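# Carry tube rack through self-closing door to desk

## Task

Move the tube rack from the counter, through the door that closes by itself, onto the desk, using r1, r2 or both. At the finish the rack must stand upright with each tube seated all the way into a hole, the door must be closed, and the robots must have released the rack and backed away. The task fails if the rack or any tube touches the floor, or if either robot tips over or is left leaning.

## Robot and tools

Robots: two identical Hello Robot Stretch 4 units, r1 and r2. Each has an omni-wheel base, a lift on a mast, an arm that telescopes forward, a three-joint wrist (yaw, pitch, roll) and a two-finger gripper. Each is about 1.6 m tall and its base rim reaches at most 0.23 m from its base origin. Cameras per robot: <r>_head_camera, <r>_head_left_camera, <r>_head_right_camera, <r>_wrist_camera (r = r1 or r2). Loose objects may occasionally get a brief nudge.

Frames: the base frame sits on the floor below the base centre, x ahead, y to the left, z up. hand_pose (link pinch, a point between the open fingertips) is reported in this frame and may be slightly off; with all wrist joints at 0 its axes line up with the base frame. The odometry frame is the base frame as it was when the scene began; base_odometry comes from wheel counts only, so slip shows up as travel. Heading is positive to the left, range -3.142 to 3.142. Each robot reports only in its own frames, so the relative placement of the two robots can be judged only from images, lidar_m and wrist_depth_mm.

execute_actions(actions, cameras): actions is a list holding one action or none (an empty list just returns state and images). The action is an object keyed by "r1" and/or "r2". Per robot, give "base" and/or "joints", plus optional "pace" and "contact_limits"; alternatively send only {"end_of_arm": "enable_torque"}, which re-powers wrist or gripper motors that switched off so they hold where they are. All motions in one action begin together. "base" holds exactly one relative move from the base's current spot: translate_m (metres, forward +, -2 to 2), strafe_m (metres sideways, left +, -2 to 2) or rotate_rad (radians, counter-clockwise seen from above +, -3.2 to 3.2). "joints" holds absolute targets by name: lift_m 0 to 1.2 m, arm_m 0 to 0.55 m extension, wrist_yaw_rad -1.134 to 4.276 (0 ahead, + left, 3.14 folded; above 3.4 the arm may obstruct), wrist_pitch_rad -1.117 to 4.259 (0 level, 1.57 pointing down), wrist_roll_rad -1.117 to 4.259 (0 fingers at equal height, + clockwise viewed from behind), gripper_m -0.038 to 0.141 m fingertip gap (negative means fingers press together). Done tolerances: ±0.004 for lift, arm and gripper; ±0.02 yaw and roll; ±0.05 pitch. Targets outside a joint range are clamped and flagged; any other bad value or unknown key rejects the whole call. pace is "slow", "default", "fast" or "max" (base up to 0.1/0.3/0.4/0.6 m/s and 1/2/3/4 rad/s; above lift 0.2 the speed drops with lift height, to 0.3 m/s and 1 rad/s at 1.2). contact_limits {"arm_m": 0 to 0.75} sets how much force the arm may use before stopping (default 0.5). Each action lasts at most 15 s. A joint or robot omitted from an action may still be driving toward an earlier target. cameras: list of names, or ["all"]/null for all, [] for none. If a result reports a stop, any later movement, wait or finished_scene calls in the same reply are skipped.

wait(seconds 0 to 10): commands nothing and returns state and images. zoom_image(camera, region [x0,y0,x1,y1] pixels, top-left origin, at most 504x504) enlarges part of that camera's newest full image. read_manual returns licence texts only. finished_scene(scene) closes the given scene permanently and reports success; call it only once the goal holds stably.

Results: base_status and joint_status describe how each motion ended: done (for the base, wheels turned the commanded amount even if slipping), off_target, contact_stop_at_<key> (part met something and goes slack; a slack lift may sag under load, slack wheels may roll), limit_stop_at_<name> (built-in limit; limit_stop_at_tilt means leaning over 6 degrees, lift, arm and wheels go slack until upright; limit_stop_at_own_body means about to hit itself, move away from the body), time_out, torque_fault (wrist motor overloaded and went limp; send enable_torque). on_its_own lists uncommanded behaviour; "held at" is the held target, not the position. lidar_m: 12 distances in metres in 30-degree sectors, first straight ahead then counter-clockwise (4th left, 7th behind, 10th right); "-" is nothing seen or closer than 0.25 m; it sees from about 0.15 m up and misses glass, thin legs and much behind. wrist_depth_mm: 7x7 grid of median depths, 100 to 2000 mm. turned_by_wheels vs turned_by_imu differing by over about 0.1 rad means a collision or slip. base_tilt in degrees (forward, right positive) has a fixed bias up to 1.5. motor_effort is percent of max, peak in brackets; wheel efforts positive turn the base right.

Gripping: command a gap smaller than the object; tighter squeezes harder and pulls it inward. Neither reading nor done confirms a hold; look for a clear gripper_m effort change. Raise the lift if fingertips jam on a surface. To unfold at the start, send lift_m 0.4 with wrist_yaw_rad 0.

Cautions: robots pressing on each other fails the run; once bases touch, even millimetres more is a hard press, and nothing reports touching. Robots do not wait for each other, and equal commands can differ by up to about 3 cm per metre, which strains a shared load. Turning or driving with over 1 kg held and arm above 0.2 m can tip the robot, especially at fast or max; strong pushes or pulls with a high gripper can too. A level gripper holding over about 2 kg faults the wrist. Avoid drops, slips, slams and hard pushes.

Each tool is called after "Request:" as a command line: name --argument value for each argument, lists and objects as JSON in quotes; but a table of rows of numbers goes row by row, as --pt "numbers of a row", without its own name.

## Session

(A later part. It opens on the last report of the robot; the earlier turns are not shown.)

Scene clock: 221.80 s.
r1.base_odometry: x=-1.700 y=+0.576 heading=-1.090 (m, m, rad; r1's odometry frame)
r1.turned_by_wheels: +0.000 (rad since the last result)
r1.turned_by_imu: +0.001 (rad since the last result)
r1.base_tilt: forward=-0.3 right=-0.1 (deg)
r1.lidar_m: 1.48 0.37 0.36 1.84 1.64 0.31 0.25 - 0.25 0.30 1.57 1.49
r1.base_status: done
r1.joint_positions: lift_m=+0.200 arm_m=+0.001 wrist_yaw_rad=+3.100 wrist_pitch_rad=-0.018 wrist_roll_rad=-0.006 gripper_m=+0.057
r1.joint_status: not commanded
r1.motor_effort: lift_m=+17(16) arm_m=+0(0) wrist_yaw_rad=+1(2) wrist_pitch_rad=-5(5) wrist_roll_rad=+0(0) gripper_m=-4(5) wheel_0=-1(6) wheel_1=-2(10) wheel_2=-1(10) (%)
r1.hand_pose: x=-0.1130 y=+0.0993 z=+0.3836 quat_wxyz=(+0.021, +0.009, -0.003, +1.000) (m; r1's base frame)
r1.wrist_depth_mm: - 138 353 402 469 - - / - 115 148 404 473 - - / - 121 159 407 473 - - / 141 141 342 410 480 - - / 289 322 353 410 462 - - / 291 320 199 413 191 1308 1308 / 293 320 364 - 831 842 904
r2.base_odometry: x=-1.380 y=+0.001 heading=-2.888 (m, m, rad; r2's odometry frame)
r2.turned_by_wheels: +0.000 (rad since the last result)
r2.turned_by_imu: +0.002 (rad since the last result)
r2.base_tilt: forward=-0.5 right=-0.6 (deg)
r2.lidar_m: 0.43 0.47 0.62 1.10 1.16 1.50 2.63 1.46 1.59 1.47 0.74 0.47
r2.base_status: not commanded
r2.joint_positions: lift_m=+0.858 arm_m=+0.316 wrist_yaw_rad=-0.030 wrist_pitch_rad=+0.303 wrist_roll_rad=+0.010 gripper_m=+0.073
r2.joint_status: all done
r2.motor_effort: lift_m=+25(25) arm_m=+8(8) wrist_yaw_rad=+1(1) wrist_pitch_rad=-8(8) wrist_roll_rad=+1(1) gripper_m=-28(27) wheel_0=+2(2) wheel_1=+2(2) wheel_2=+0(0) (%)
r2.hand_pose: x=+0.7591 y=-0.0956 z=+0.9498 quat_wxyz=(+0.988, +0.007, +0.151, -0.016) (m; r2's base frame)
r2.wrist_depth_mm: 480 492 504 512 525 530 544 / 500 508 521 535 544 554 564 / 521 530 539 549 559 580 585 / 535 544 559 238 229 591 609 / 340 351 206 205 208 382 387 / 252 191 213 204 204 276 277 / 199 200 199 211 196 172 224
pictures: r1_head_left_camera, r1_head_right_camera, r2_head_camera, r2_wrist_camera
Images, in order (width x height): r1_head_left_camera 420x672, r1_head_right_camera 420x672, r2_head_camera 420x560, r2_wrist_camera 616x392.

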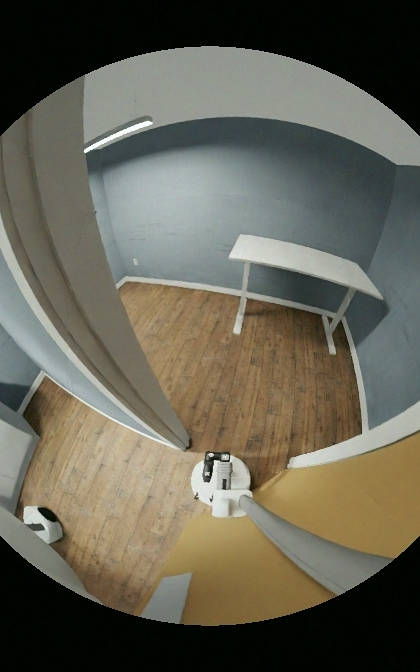

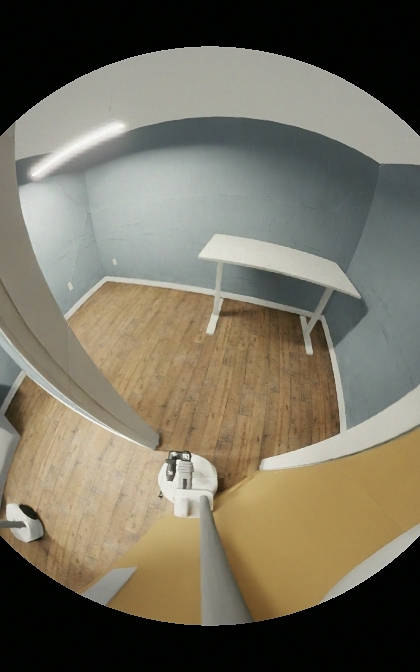

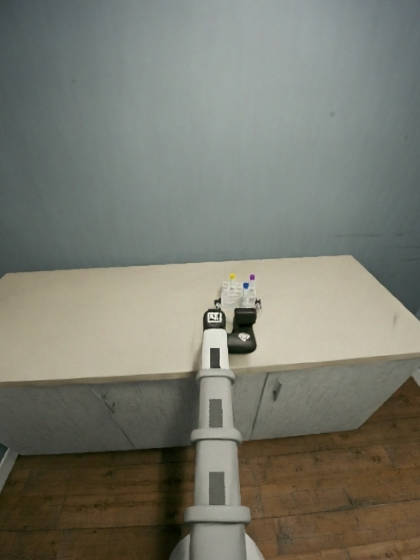

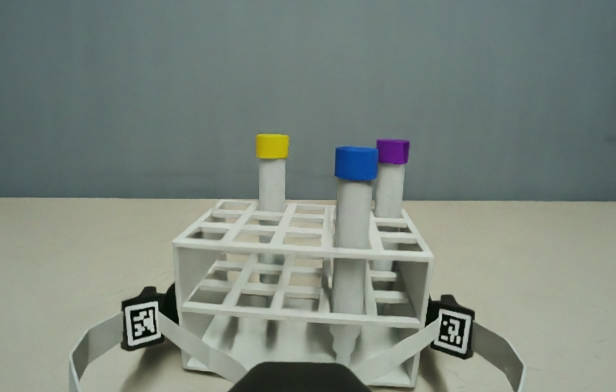

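Request:
execute_actions --actions '[{"r1": {"base": {"translate_m": -0.4}}, "r2": {"base": {"translate_m": -0.42}, "joints": {"lift_m": 0.94, "arm_m": 0.004}}}]'

Scene clock: 252.93 s.
r1.base_odometry: x=-1.885 y=+0.931 heading=-1.090 (m, m, rad; r1's odometry frame)
r1.turned_by_wheels: +0.000 (rad since the last result)
r1.turned_by_imu: +0.001 (rad since the last result)
r1.base_tilt: forward=-0.2 right=+0.1 (deg)
r1.lidar_m: 1.86 0.68 1.05 1.87 1.16 2.08 0.29 0.25 - 0.25 0.32 1.86
r1.base_status: done
r1.joint_positions: lift_m=+0.200 arm_m=+0.001 wrist_yaw_rad=+3.100 wrist_pitch_rad=-0.018 wrist_roll_rad=-0.006 gripper_m=+0.057
r1.joint_status: not commanded
r1.motor_effort: lift_m=+16(16) arm_m=+0(0) wrist_yaw_rad=-1(0) wrist_pitch_rad=-5(5) wrist_roll_rad=-1(1) gripper_m=-3(5) wheel_0=+1(7) wheel_1=-2(8) wheel_2=+0(12) (%)
r1.hand_pose: x=-0.1130 y=+0.0993 z=+0.3836 quat_wxyz=(+0.021, +0.009, -0.003, +1.000) (m; r1's base frame)
r1.wrist_depth_mm: - 139 - - - - 1863 / - 115 149 - - - 1921 / - 121 160 - - - 1863 / 141 141 - - - - 1863 / 307 375 - - - - 1863 / 309 375 200 1308 191 1281 1281 / 309 366 891 - 891 842 891
r2.base_odometry: x=-0.973 y=+0.106 heading=-2.888 (m, m, rad; r2's odometry frame)
r2.turned_by_wheels: -0.001 (rad since the last result)
r2.turned_by_imu: +0.002 (rad since the last result)
r2.base_tilt: forward=-0.6 right=-0.5 (deg)
r2.lidar_m: 0.43 0.90 1.17 1.05 1.11 1.48 2.23 1.19 1.14 1.49 1.53 0.42
r2.base_status: done
r2.joint_positions: lift_m=+0.940 arm_m=+0.005 wrist_yaw_rad=-0.030 wrist_pitch_rad=+0.303 wrist_roll_rad=+0.010 gripper_m=+0.073
r2.joint_status: all done
r2.motor_effort: lift_m=+25(27) arm_m=-8(8) wrist_yaw_rad=+1(1) wrist_pitch_rad=-8(9) wrist_roll_rad=+1(1) gripper_m=-28(27) wheel_0=-2(9) wheel_1=-2(10) wheel_2=-2(9) (%)
r2.hand_pose: x=+0.4488 y=-0.0957 z=+1.0316 quat_wxyz=(+0.988, +0.007, +0.151, -0.016) (m; r2's base frame)
r2.wrist_depth_mm: 1138 1160 1182 1205 1229 1255 1255 / 1182 1182 1229 1255 1281 1281 1336 / 1205 1229 1255 1281 1308 1336 1397 / 809 831 854 236 230 946 1430 / 683 699 206 205 207 778 809 / 715 192 213 204 203 820 854 / 741 768 199 212 196 172 904
pictures: r1_head_camera, r1_head_left_camera, r1_head_right_camera, r1_wrist_camera, r2_head_camera, r2_head_left_camera, r2_head_right_camera, r2_wrist_camera
Images, in order (width x height): r1_head_camera 420x560, r1_head_left_camera 420x672, r1_head_right_camera 420x672, r1_wrist_camera 616x392, r2_head_camera 420x560, r2_head_left_camera 420x672, r2_head_right_camera 420x672, r2_wrist_camera 616x392.

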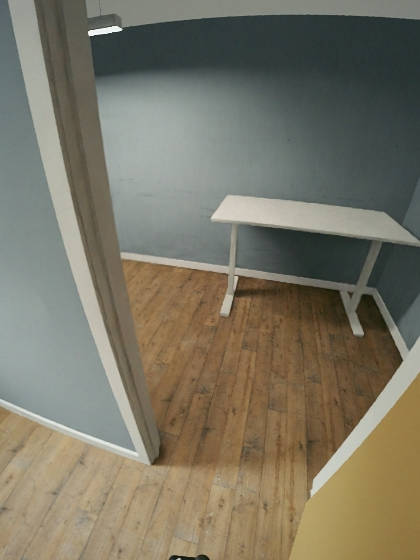

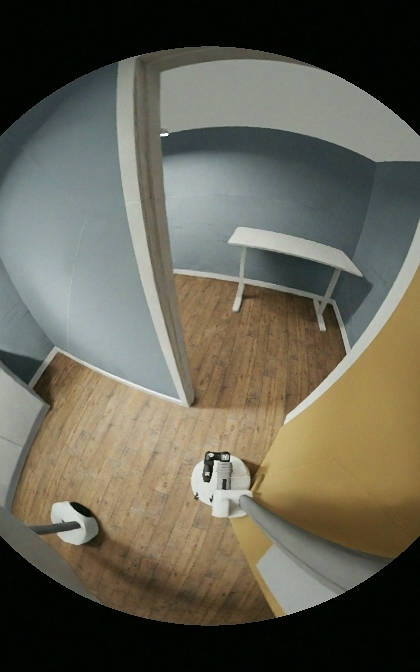

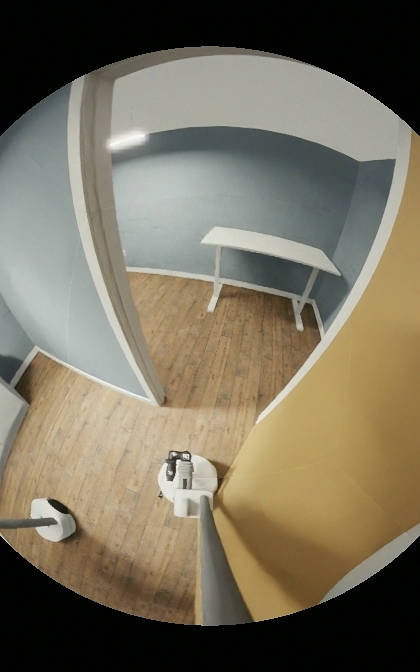

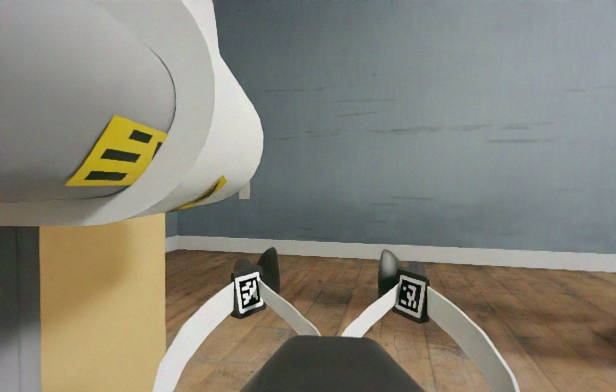

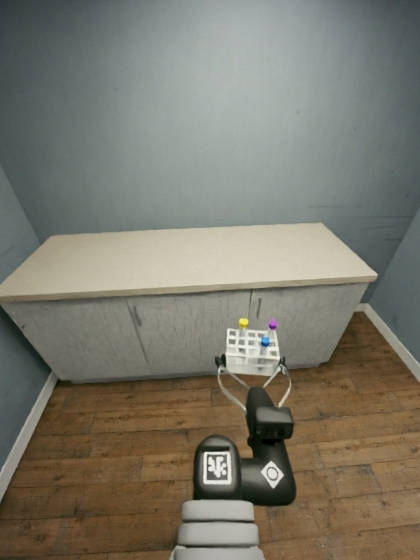

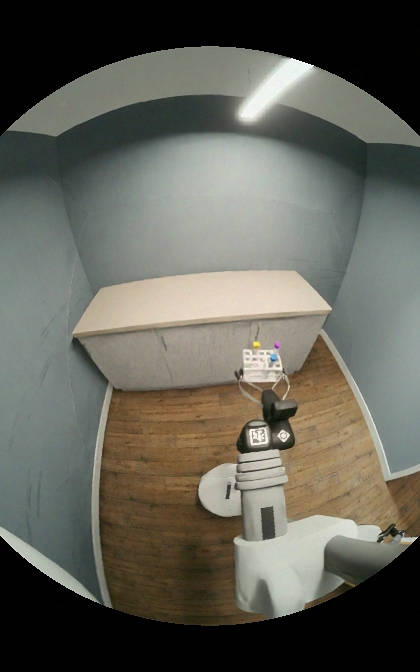

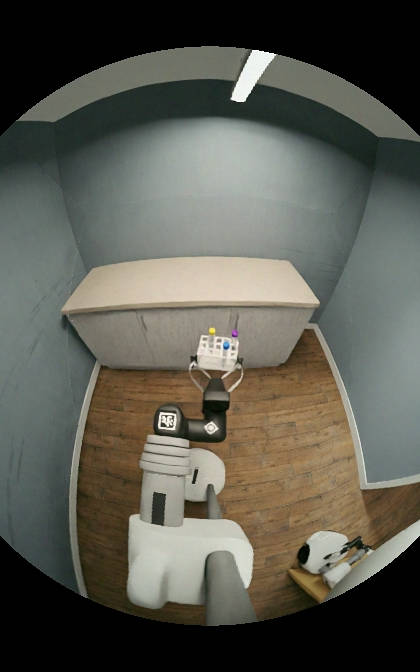

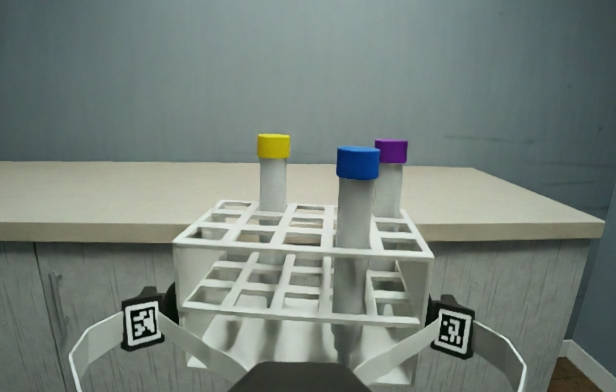

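Request:
execute_actions --actions '[{"r1": {"base": {"translate_m": -0.4}}, "r2": {"base": {"rotate_rad": -2.01}}}]'

Scene clock: 268.90 s.
r1.base_odometry: x=-2.070 y=+1.286 heading=-1.090 (m, m, rad; r1's odometry frame)
r1.turned_by_wheels: +0.000 (rad since the last result)
r1.turned_by_imu: +0.001 (rad since the last result)
r1.base_tilt: forward=-0.3 right=+0.0 (deg)
r1.lidar_m: 1.08 1.05 1.80 0.72 0.98 1.69 1.69 1.38 1.15 1.16 0.25 0.45
r1.base_status: done
r1.joint_positions: lift_m=+0.200 arm_m=+0.001 wrist_yaw_rad=+3.100 wrist_pitch_rad=-0.018 wrist_roll_rad=-0.006 gripper_m=+0.057
r1.joint_status: not commanded
r1.motor_effort: lift_m=+16(16) arm_m=+0(0) wrist_yaw_rad=-1(1) wrist_pitch_rad=-5(5) wrist_roll_rad=+0(0) gripper_m=-4(3) wheel_0=+2(6) wheel_1=+0(6) wheel_2=+2(12) (%)
r1.hand_pose: x=-0.1130 y=+0.0993 z=+0.3836 quat_wxyz=(+0.021, +0.009, -0.003, +1.000) (m; r1's base frame)
r1.wrist_depth_mm: - 139 1863 1756 1661 1618 1499 / - 115 148 1808 1708 1618 1576 / - 121 159 1863 1708 1661 1576 / 141 141 1863 1808 1708 1661 1576 / 1430 1808 1983 1756 1708 1618 1576 / 1078 1308 200 1281 191 1308 1308 / 788 878 878 - 878 831 891
r2.base_odometry: x=-0.973 y=+0.106 heading=+1.386 (m, m, rad; r2's odometry frame)
r2.turned_by_wheels: -2.009 (rad since the last result)
r2.turned_by_imu: -2.037 (rad since the last result)
r2.base_tilt: forward=-0.6 right=-0.6 (deg)
r2.lidar_m: 0.42 1.48 1.60 0.90 0.87 0.92 1.11 1.08 1.14 1.60 2.18 0.44
r2.base_status: done
r2.joint_positions: lift_m=+0.940 arm_m=+0.005 wrist_yaw_rad=-0.030 wrist_pitch_rad=+0.303 wrist_roll_rad=+0.010 gripper_m=+0.073
r2.joint_status: not commanded
r2.motor_effort: lift_m=+25(25) arm_m=-8(8) wrist_yaw_rad=+1(0) wrist_pitch_rad=-9(9) wrist_roll_rad=+0(0) gripper_m=-27(26) wheel_0=+4(7) wheel_1=+3(10) wheel_2=-1(7) (%)
r2.hand_pose: x=+0.4488 y=-0.0957 z=+1.0316 quat_wxyz=(+0.988, +0.007, +0.151, -0.016) (m; r2's base frame)
r2.wrist_depth_mm: 1025 1138 - - 1576 1138 917 / 1060 1182 - - 1618 1138 960 / 1118 1229 - - 1430 1182 991 / 1138 1255 - 236 229 1182 1008 / 1182 1308 207 205 207 1205 1008 / 1229 191 213 204 204 1118 917 / 1229 1397 200 212 196 172 866
pictures: r1_head_camera, r1_head_left_camera, r1_head_right_camera, r1_wrist_camera, r2_head_camera, r2_head_left_camera, r2_head_right_camera, r2_wrist_camera
Images, in order (width x height): r1_head_camera 420x560, r1_head_left_camera 420x672, r1_head_right_camera 420x672, r1_wrist_camera 616x392, r2_head_camera 420x560, r2_head_left_camera 420x672, r2_head_right_camera 420x672, r2_wrist_camera 616x392.

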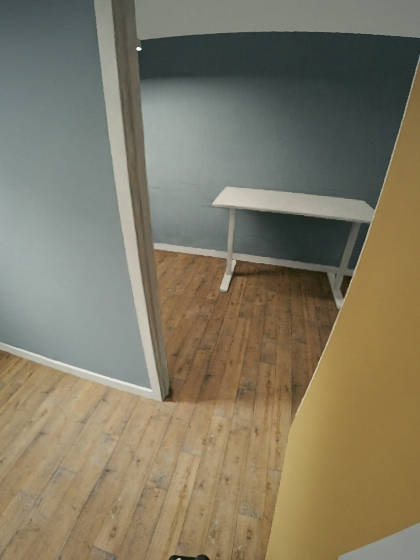

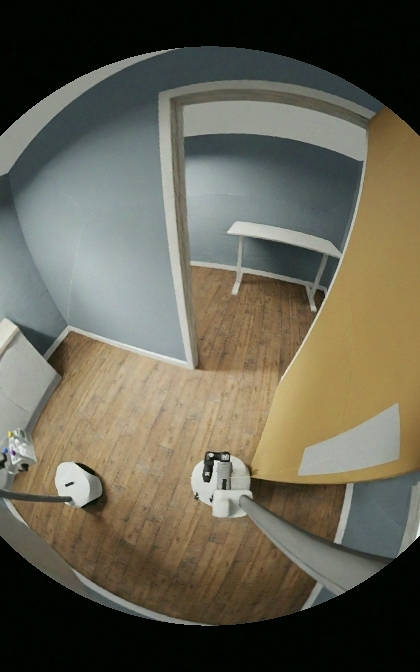

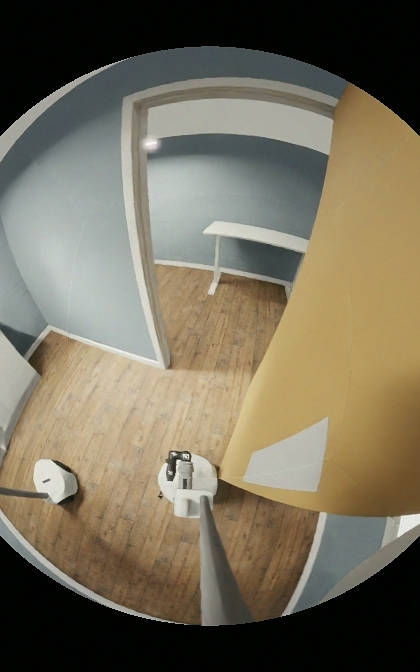

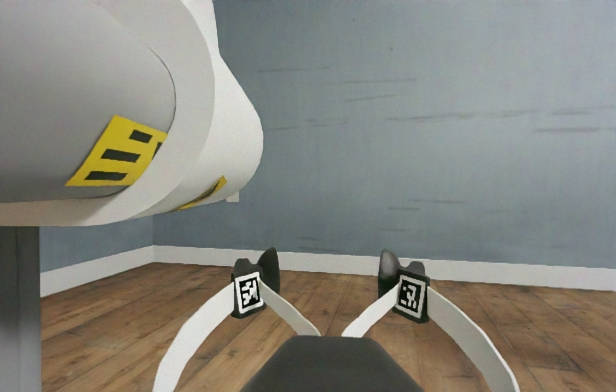

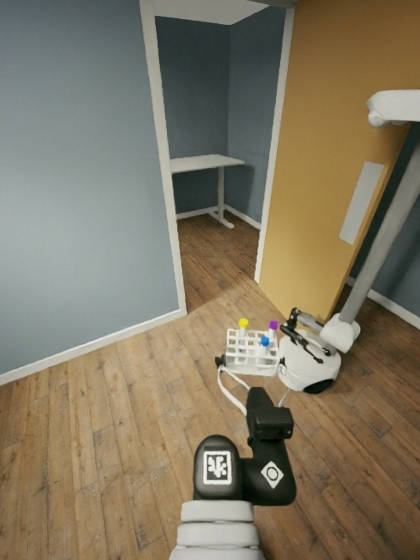

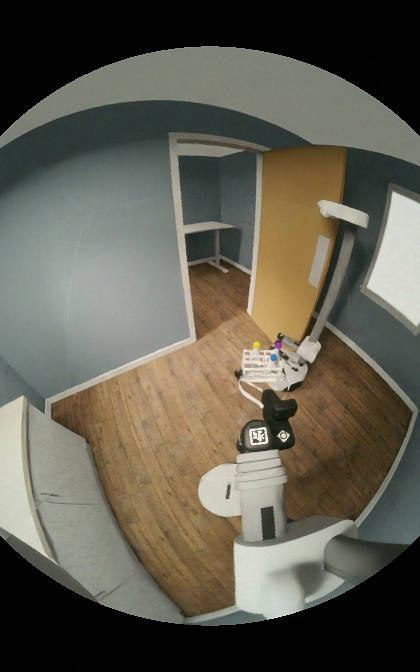

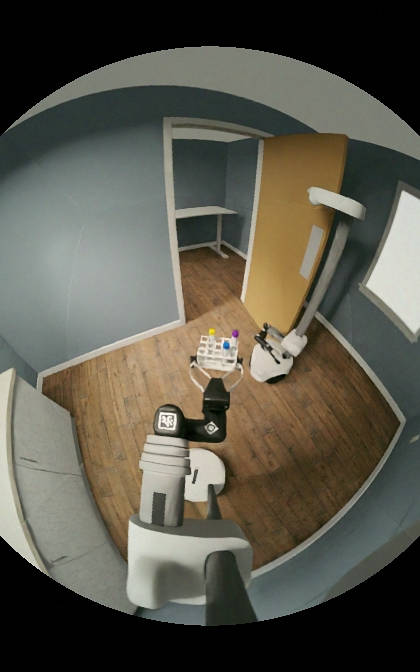

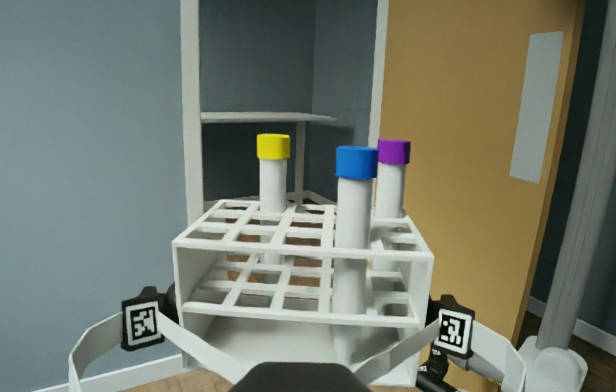

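Request:
zoom_image --camera "r2_head_camera" --region '[150, 230, 370, 420]'

Request:
zoom_image --camera "r1_head_right_camera" --region '[130, 400, 330, 560]'

Region (150, 230, 370, 420) of r2_head_camera's 420x560 image, scaled by 2.291, with more detail than that image has; it fills the top 435 rows of this view, and the rest is white.

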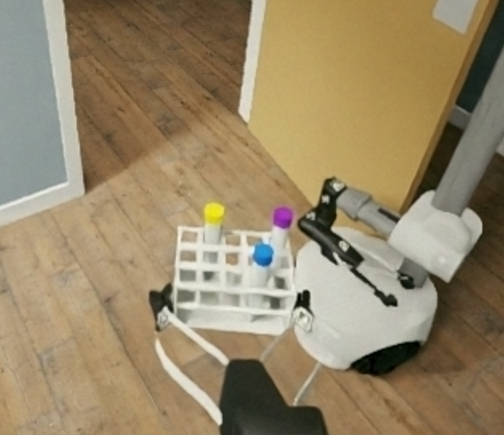

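Region (130, 400, 330, 560) of r1_head_right_camera's 420x672 image, scaled by 2.520, with more detail than that image has; it fills the top 403 rows of this view, and the rest is white.

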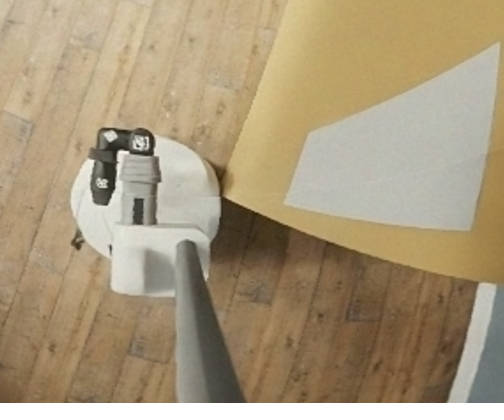

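Request:
execute_actions --actions '[{"r2": {"base": {"translate_m": 1.25}, "pace": "fast"}}]' --cameras '["r1_head_camera", "r1_head_left_camera", "r2_head_camera", "r2_head_left_camera", "r2_head_right_camera", "r2_wrist_camera"]'

Scene clock: 295.37 s.
r1.base_odometry: x=-2.070 y=+1.286 heading=-1.090 (m, m, rad; r1's odometry frame)
r1.turned_by_wheels: +0.000 (rad since the last result)
r1.turned_by_imu: -0.001 (rad since the last result)
r1.base_tilt: forward=-0.3 right=+0.0 (deg)
r1.lidar_m: 0.55 0.48 0.58 1.95 2.00 1.69 1.68 1.38 1.17 1.18 0.25 0.45
r1.base_status: not commanded
r1.joint_positions: lift_m=+0.200 arm_m=+0.001 wrist_yaw_rad=+3.100 wrist_pitch_rad=-0.018 wrist_roll_rad=-0.006 gripper_m=+0.057
r1.joint_status: not commanded
r1.motor_effort: lift_m=+16(17) arm_m=-1(0) wrist_yaw_rad=-1(1) wrist_pitch_rad=-6(6) wrist_roll_rad=-1(1) gripper_m=-6(4) wheel_0=+1(2) wheel_1=+0(0) wheel_2=+2(2) (%)
r1.hand_pose: x=-0.1130 y=+0.0993 z=+0.3836 quat_wxyz=(+0.021, +0.009, -0.003, +1.000) (m; r1's base frame)
r1.wrist_depth_mm: - 139 1808 1756 1756 1661 1576 / - 115 149 1808 1708 1661 1537 / - 121 159 1808 1661 1661 1576 / 141 141 1863 1863 1708 1576 1576 / 1397 1808 1921 1863 1756 1661 1576 / 1060 1255 199 1255 191 1255 1308 / 788 878 891 - 878 831 891
r2.base_odometry: x=-0.744 y=+1.335 heading=+1.386 (m, m, rad; r2's odometry frame)
r2.turned_by_wheels: +0.001 (rad since the last result)
r2.turned_by_imu: +0.001 (rad since the last result)
r2.base_tilt: forward=-0.5 right=-0.6 (deg)
r2.lidar_m: 0.41 0.39 0.42 0.62 1.51 1.56 2.21 2.14 0.47 0.48 0.67 0.42
r2.base_status: done
r2.joint_positions: lift_m=+0.940 arm_m=+0.005 wrist_yaw_rad=-0.030 wrist_pitch_rad=+0.303 wrist_roll_rad=+0.010 gripper_m=+0.073
r2.joint_status: not commanded
r2.motor_effort: lift_m=+25(25) arm_m=-7(8) wrist_yaw_rad=-1(1) wrist_pitch_rad=-9(9) wrist_roll_rad=+1(1) gripper_m=-28(27) wheel_0=+3(9) wheel_1=+3(13) wheel_2=+1(9) (%)
r2.hand_pose: x=+0.4488 y=-0.0956 z=+1.0316 quat_wxyz=(+0.988, +0.007, +0.151, -0.016) (m; r2's base frame)
r2.wrist_depth_mm: 1863 - - - 1983 1537 530 / 1921 - - - - 1537 535 / 1863 - - - 1921 1576 549 / 1983 - - 237 230 1618 559 / - - 206 205 208 1661 530 / 1921 192 213 204 204 634 530 / 1464 1537 199 212 196 172 544
pictures: r1_head_camera, r1_head_left_camera, r2_head_camera, r2_head_left_camera, r2_head_right_camera, r2_wrist_camera
Images, in order (width x height): r1_head_camera 420x560, r1_head_left_camera 420x672, r2_head_camera 420x560, r2_head_left_camera 420x672, r2_head_right_camera 420x672, r2_wrist_camera 616x392.

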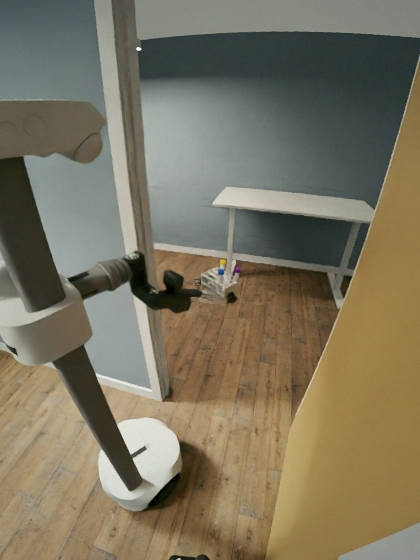

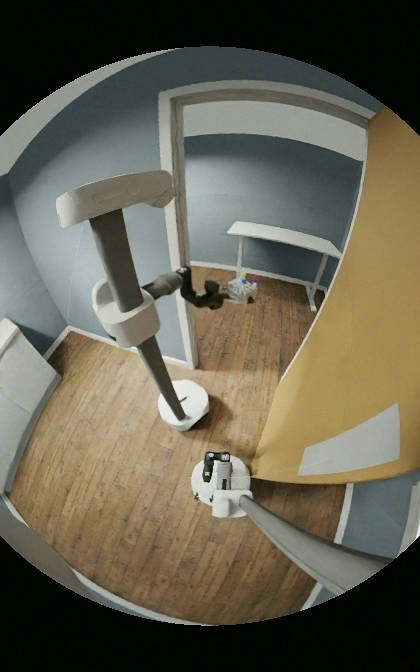

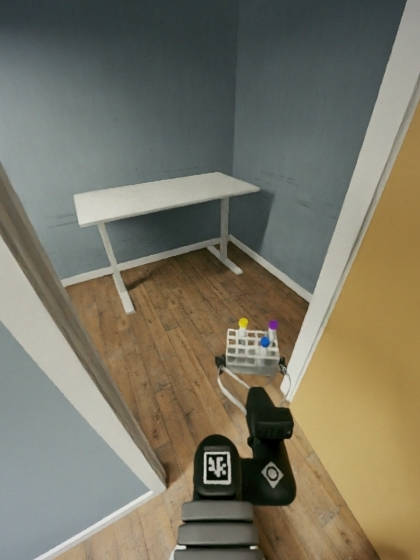

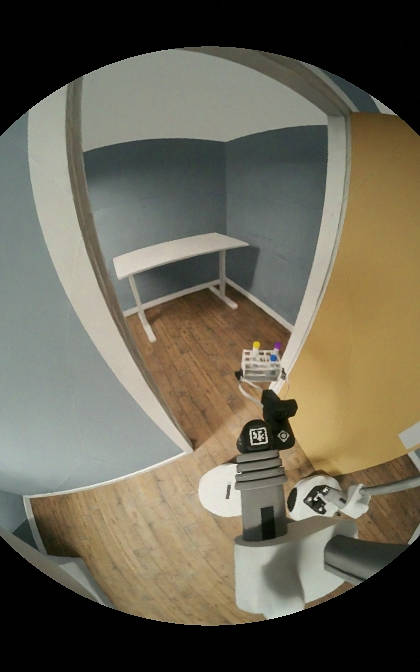

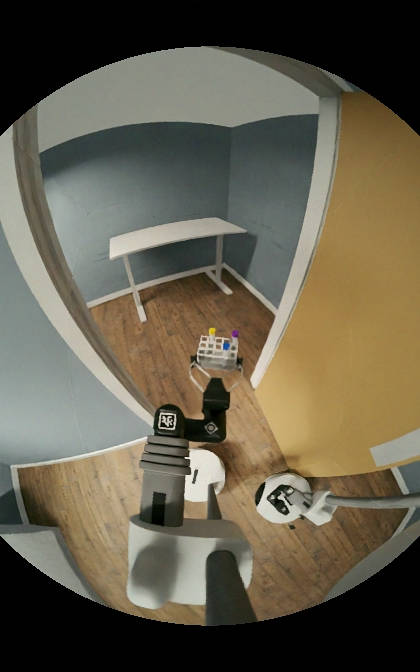

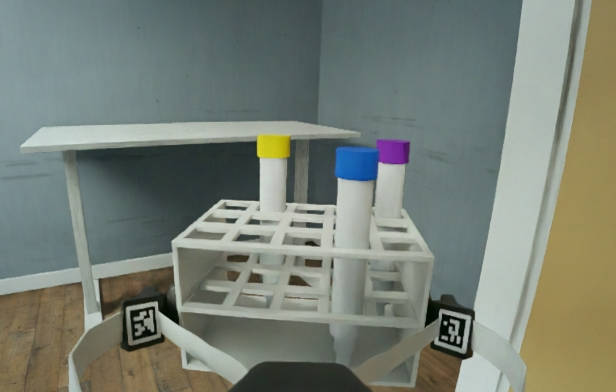

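Request:
zoom_image --camera "r2_head_camera" --region '[110, 370, 330, 560]'

Request:
zoom_image --camera "r2_head_left_camera" --region '[150, 400, 300, 540]'

Region (110, 370, 330, 560) of r2_head_camera's 420x560 image, scaled by 2.291, with more detail than that image has; it fills the top 435 rows of this view, and the rest is white.

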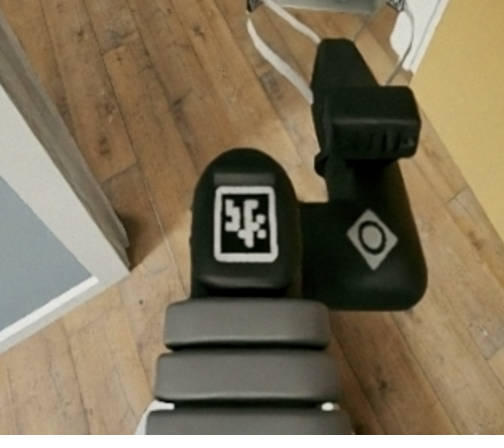

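Region (150, 400, 300, 540) of r2_head_left_camera's 420x672 image, scaled by 3.360, with more detail than that image has; it fills the top 470 rows of this view, and the rest is white.

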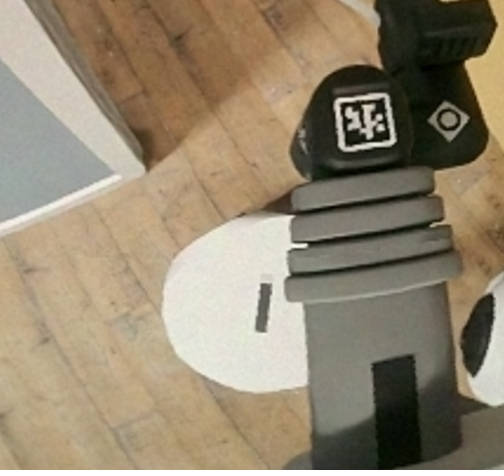

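Request:
execute_actions --actions '[{"r1": {"base": {"translate_m": 0.45}, "pace": "slow"}, "r2": {"base": {"translate_m": 1.64}, "joints": {"lift_m": 0.975, "arm_m": 0.19}, "pace": "fast"}}]'

Scene clock: 345.07 s.
r1.base_odometry: x=-1.862 y=+0.887 heading=-1.090 (m, m, rad; r1's odometry frame)
r1.turned_by_wheels: +0.000 (rad since the last result)
r1.turned_by_imu: -0.003 (rad since the last result)
r1.base_tilt: forward=-0.3 right=+0.0 (deg)
r1.lidar_m: 1.81 0.65 0.95 1.88 2.09 2.12 0.27 0.25 - 0.25 0.32 1.36
r1.base_status: done
r1.joint_positions: lift_m=+0.200 arm_m=+0.001 wrist_yaw_rad=+3.100 wrist_pitch_rad=-0.018 wrist_roll_rad=-0.006 gripper_m=+0.057
r1.joint_status: not commanded
r1.motor_effort: lift_m=+16(17) arm_m=+0(0) wrist_yaw_rad=+0(2) wrist_pitch_rad=-6(5) wrist_roll_rad=+1(0) gripper_m=-2(4) wheel_0=+2(10) wheel_1=+1(3) wheel_2=-2(8) (%)
r1.hand_pose: x=-0.1130 y=+0.0993 z=+0.3836 quat_wxyz=(+0.021, +0.009, -0.003, +1.000) (m; r1's base frame)
r1.wrist_depth_mm: - 139 - - - - 1983 / - 115 149 - - - 1921 / - 121 159 - - - 1921 / 141 141 418 - - - 1983 / 303 366 - - - - 1921 / 303 368 199 1308 191 1308 1281 / 304 355 831 - 891 842 891
r2.base_odometry: x=-0.443 y=+2.947 heading=+1.387 (m, m, rad; r2's odometry frame)
r2.turned_by_wheels: +0.001 (rad since the last result)
r2.turned_by_imu: +0.002 (rad since the last result)
r2.base_tilt: forward=-0.5 right=-0.6 (deg)
r2.lidar_m: 0.34 0.30 0.31 0.47 2.86 1.23 1.19 0.86 0.87 0.89 0.86 0.47
r2.base_status: done
r2.joint_positions: lift_m=+0.975 arm_m=+0.189 wrist_yaw_rad=-0.030 wrist_pitch_rad=+0.303 wrist_roll_rad=+0.010 gripper_m=+0.073
r2.joint_status: all done
r2.motor_effort: lift_m=+25(29) arm_m=+8(8) wrist_yaw_rad=-2(1) wrist_pitch_rad=-9(10) wrist_roll_rad=+1(1) gripper_m=-27(28) wheel_0=+3(9) wheel_1=+3(4) wheel_2=+1(10) (%)
r2.hand_pose: x=+0.6321 y=-0.0956 z=+1.0667 quat_wxyz=(+0.988, +0.007, +0.151, -0.016) (m; r2's base frame)
r2.wrist_depth_mm: 609 668 750 842 809 627 530 / 627 691 778 878 831 640 535 / 647 715 809 904 778 654 544 / 668 732 798 237 230 661 559 / 512 530 206 205 208 676 564 / 382 191 212 204 203 418 559 / 298 301 199 212 196 172 340
pictures: r1_head_camera, r1_head_left_camera, r1_head_right_camera, r1_wrist_camera, r2_head_camera, r2_head_left_camera, r2_head_right_camera, r2_wrist_camera
Images, in order (width x height): r1_head_camera 420x560, r1_head_left_camera 420x672, r1_head_right_camera 420x672, r1_wrist_camera 616x392, r2_head_camera 420x560, r2_head_left_camera 420x672, r2_head_right_camera 420x672, r2_wrist_camera 616x392.

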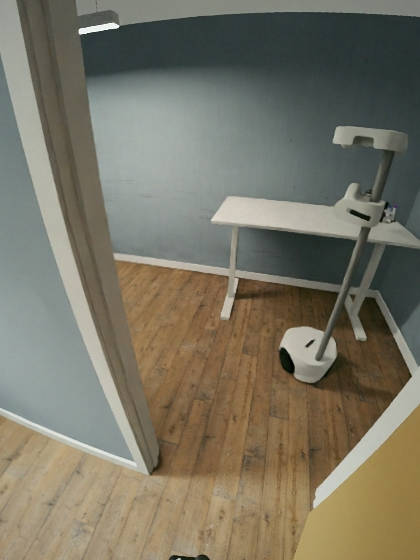

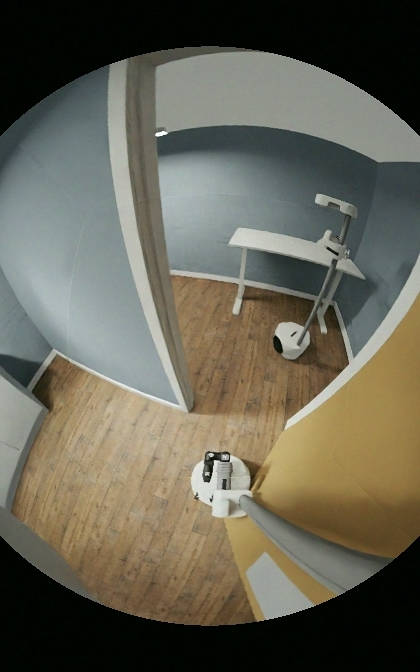

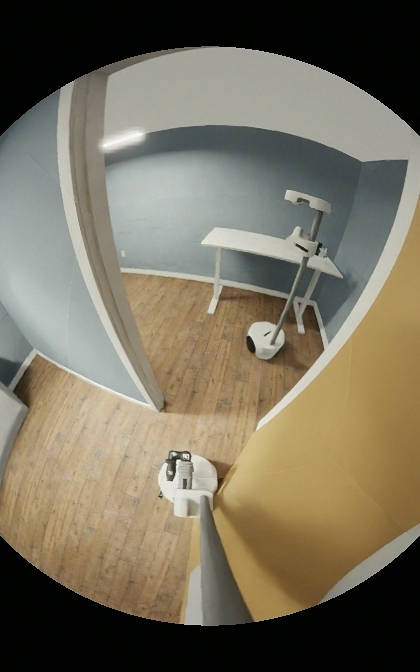

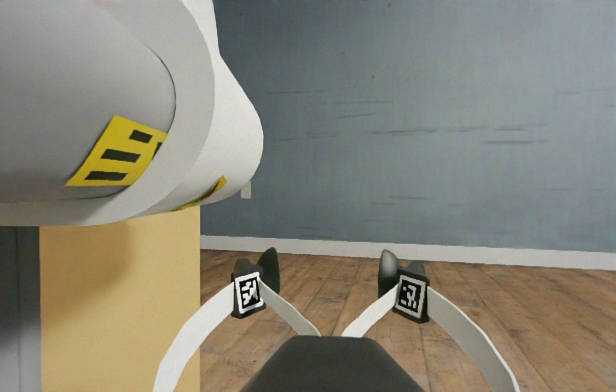

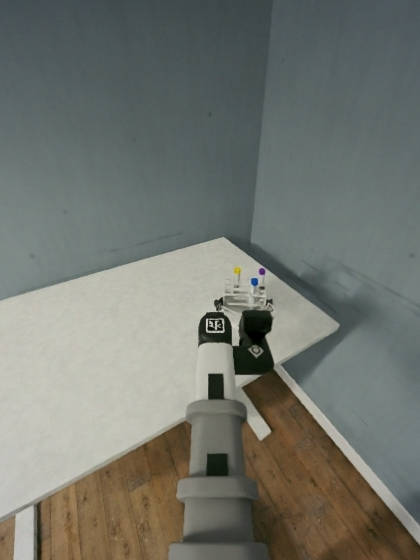

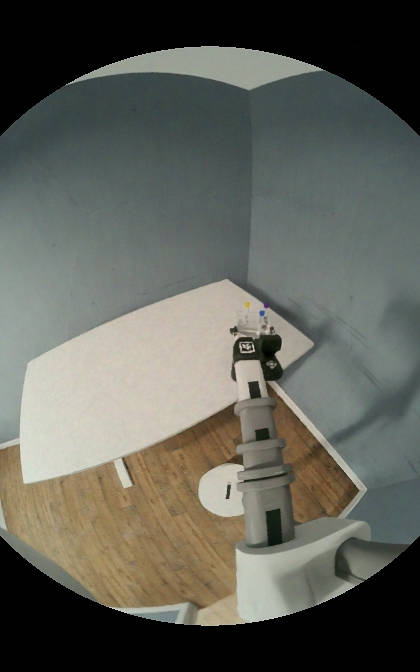

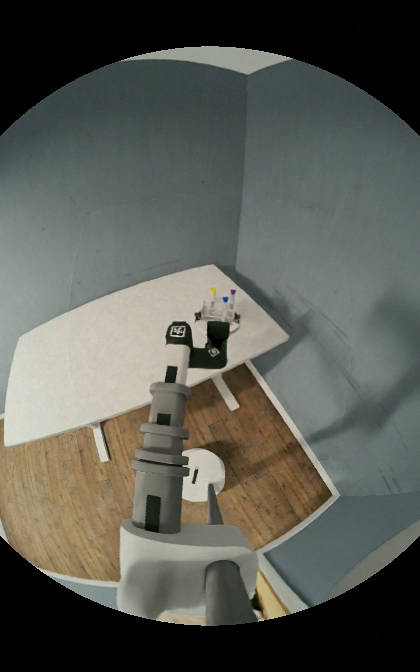

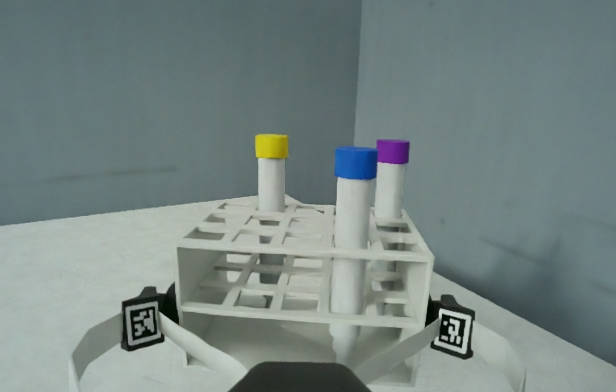

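Request:
execute_actions --actions '[{"r1": {"base": {"translate_m": 0.26}}, "r2": {"joints": {"lift_m": 0.898}}}]' --cameras '["r1_head_left_camera", "r1_head_right_camera", "r2_head_camera", "r2_wrist_camera"]'

Scene clock: 368.63 s.
r1.base_odometry: x=-1.742 y=+0.656 heading=-1.090 (m, m, rad; r1's odometry frame)
r1.turned_by_wheels: +0.000 (rad since the last result)
r1.turned_by_imu: +0.000 (rad since the last result)
r1.base_tilt: forward=-0.2 right=-0.1 (deg)
r1.lidar_m: 1.57 0.42 0.45 1.84 2.03 0.36 0.25 - 0.25 0.26 0.55 1.12
r1.base_status: done
r1.joint_positions: lift_m=+0.200 arm_m=+0.001 wrist_yaw_rad=+3.100 wrist_pitch_rad=-0.018 wrist_roll_rad=-0.006 gripper_m=+0.057
r1.joint_status: not commanded
r1.motor_effort: lift_m=+17(17) arm_m=+0(0) wrist_yaw_rad=+0(2) wrist_pitch_rad=-5(5) wrist_roll_rad=+2(0) gripper_m=-4(3) wheel_0=+1(7) wheel_1=-3(10) wheel_2=+2(9) (%)
r1.hand_pose: x=-0.1130 y=+0.0994 z=+0.3836 quat_wxyz=(+0.021, +0.009, -0.003, +1.000) (m; r1's base frame)
r1.wrist_depth_mm: - 139 375 445 - - - / - 115 149 452 - - - / - 121 160 452 - - - / 141 141 355 455 - - - / 289 330 375 459 - - - / 290 330 200 462 191 1281 1336 / 290 325 384 - 891 842 904
r2.base_odometry: x=-0.443 y=+2.947 heading=+1.387 (m, m, rad; r2's odometry frame)
r2.turned_by_wheels: +0.000 (rad since the last result)
r2.turned_by_imu: +0.002 (rad since the last result)
r2.base_tilt: forward=-0.5 right=-0.6 (deg)
r2.lidar_m: 0.28 0.29 0.31 0.46 2.88 1.20 1.11 0.87 0.92 0.91 0.85 0.44
r2.base_status: not commanded
r2.joint_positions: lift_m=+0.898 arm_m=+0.189 wrist_yaw_rad=-0.030 wrist_pitch_rad=+0.303 wrist_roll_rad=+0.010 gripper_m=+0.073
r2.joint_status: all done
r2.motor_effort: lift_m=+15(21) arm_m=+8(8) wrist_yaw_rad=-1(1) wrist_pitch_rad=-9(9) wrist_roll_rad=+1(1) gripper_m=-28(26) wheel_0=+3(3) wheel_1=+3(3) wheel_2=+1(1) (%)
r2.hand_pose: x=+0.6321 y=-0.0956 z=+0.9905 quat_wxyz=(+0.988, +0.007, +0.151, -0.016) (m; r2's base frame)
r2.wrist_depth_mm: 609 668 750 842 820 627 530 / 627 691 768 878 831 640 535 / 647 715 798 904 778 654 544 / 521 539 554 236 229 661 554 / 343 353 207 205 207 384 544 / 254 192 212 204 203 278 278 / 200 202 200 212 196 172 226
pictures: r1_head_left_camera, r1_head_right_camera, r2_head_camera, r2_wrist_camera
Images, in order (width x height): r1_head_left_camera 420x672, r1_head_right_camera 420x672, r2_head_camera 420x560, r2_wrist_camera 616x392.

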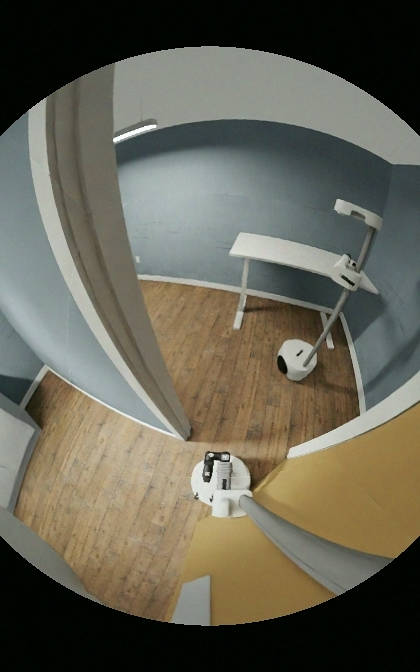

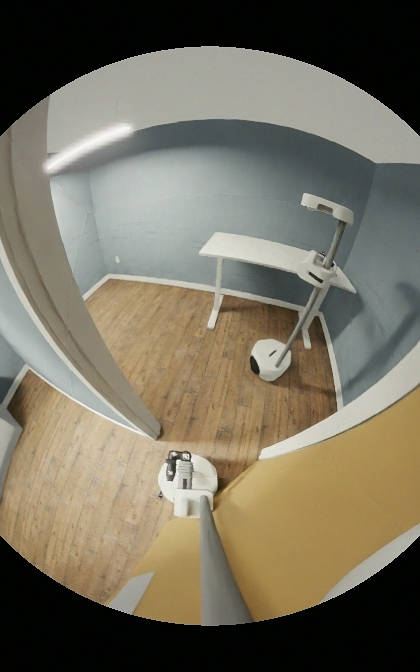

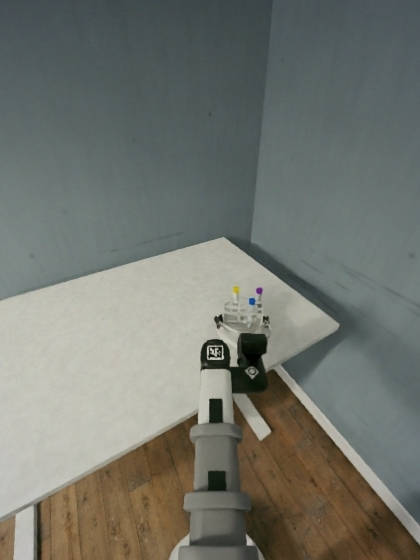

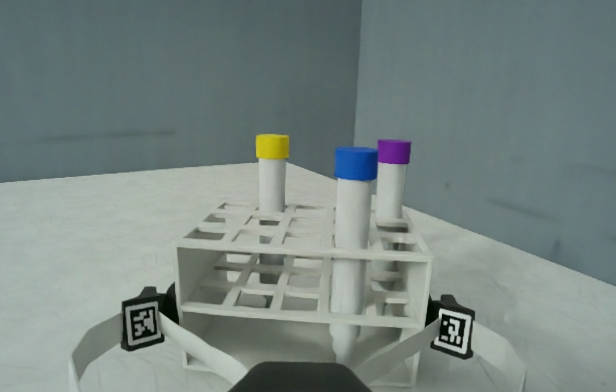

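Request:
execute_actions --actions '[{"r1": {"base": {"translate_m": 0.44}}, "r2": {"joints": {"gripper_m": 0.141, "lift_m": 0.897}}}]' --cameras '["r1_head_left_camera", "r1_head_right_camera", "r2_head_camera", "r2_wrist_camera"]'

Scene clock: 375.27 s.
r1.base_odometry: x=-1.538 y=+0.266 heading=-1.090 (m, m, rad; r1's odometry frame)
r1.turned_by_wheels: +0.000 (rad since the last result)
r1.turned_by_imu: -0.002 (rad since the last result)
r1.base_tilt: forward=-0.2 right=+0.0 (deg)
r1.lidar_m: 1.14 2.24 2.30 0.25 0.26 0.31 0.29 0.29 0.41 1.45 0.79 0.83
r1.base_status: done
r1.joint_positions: lift_m=+0.200 arm_m=+0.001 wrist_yaw_rad=+3.100 wrist_pitch_rad=-0.018 wrist_roll_rad=-0.006 gripper_m=+0.057
r1.joint_status: not commanded
r1.motor_effort: lift_m=+17(17) arm_m=+0(0) wrist_yaw_rad=+0(0) wrist_pitch_rad=-5(5) wrist_roll_rad=+0(0) gripper_m=-4(4) wheel_0=+1(3) wheel_1=+1(6) wheel_2=+1(9) (%)
r1.hand_pose: x=-0.1130 y=+0.0994 z=+0.3836 quat_wxyz=(+0.021, +0.009, -0.003, +1.000) (m; r1's base frame)
r1.wrist_depth_mm: - 138 399 404 404 407 - / - 115 149 404 410 407 - / - 121 160 407 407 413 - / 141 141 407 407 413 413 - / 402 407 407 410 413 418 - / 404 407 200 413 192 418 1308 / 410 413 410 - 415 418 904
r2.base_odometry: x=-0.443 y=+2.947 heading=+1.387 (m, m, rad; r2's odometry frame)
r2.turned_by_wheels: +0.000 (rad since the last result)
r2.turned_by_imu: +0.002 (rad since the last result)
r2.base_tilt: forward=-0.5 right=-0.6 (deg)
r2.lidar_m: 0.31 0.30 0.33 0.45 2.84 0.86 0.78 0.87 0.93 0.89 0.84 0.45
r2.base_status: not commanded
r2.joint_positions: lift_m=+0.897 arm_m=+0.189 wrist_yaw_rad=-0.030 wrist_pitch_rad=+0.303 wrist_roll_rad=+0.010 gripper_m=+0.141
r2.joint_status: all done
r2.motor_effort: lift_m=+15(15) arm_m=+8(8) wrist_yaw_rad=+0(0) wrist_pitch_rad=-7(9) wrist_roll_rad=+1(1) gripper_m=+3(25) wheel_0=+3(3) wheel_1=+3(3) wheel_2=+1(0) (%)
r2.hand_pose: x=+0.6322 y=-0.0956 z=+0.9897 quat_wxyz=(+0.988, +0.007, +0.151, -0.016) (m; r2's base frame)
r2.wrist_depth_mm: 609 668 750 842 809 627 530 / 627 691 778 878 842 640 535 / 647 715 798 931 809 654 544 / 525 539 554 252 266 668 554 / 342 353 235 218 213 384 539 / 254 206 211 225 208 264 278 / 207 205 211 150 212 216 226
pictures: r1_head_left_camera, r1_head_right_camera, r2_head_camera, r2_wrist_camera
Images, in order (width x height): r1_head_left_camera 420x672, r1_head_right_camera 420x672, r2_head_camera 420x560, r2_wrist_camera 616x392.

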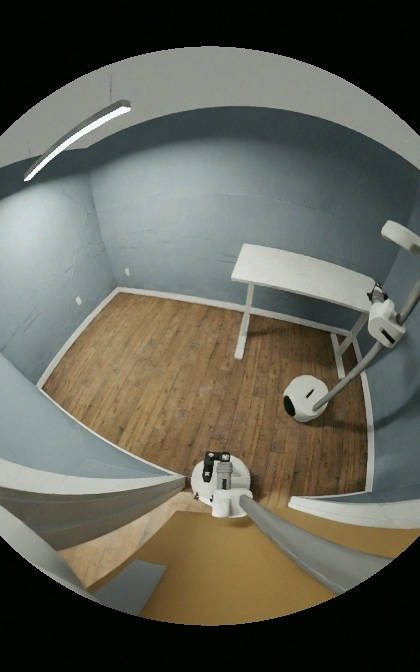

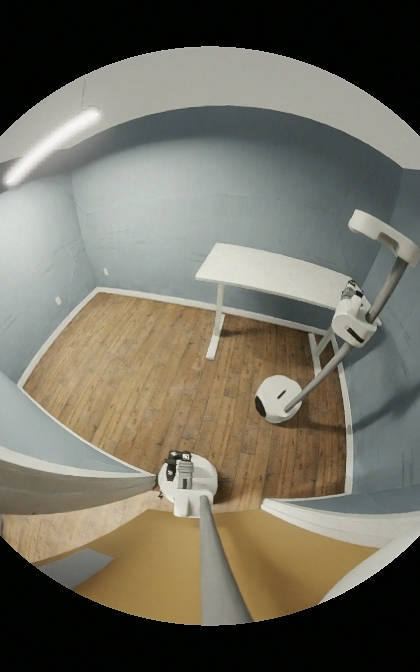

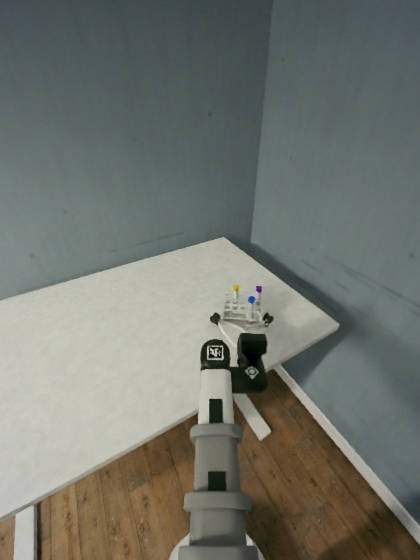

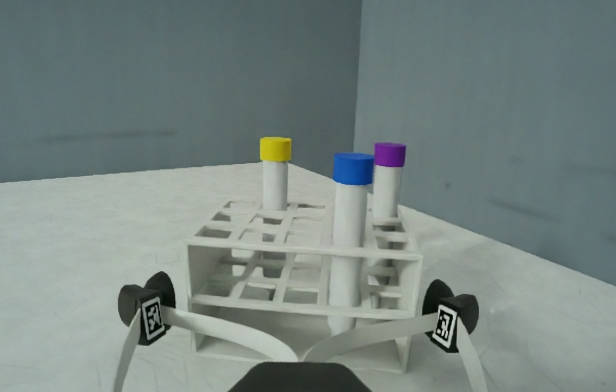

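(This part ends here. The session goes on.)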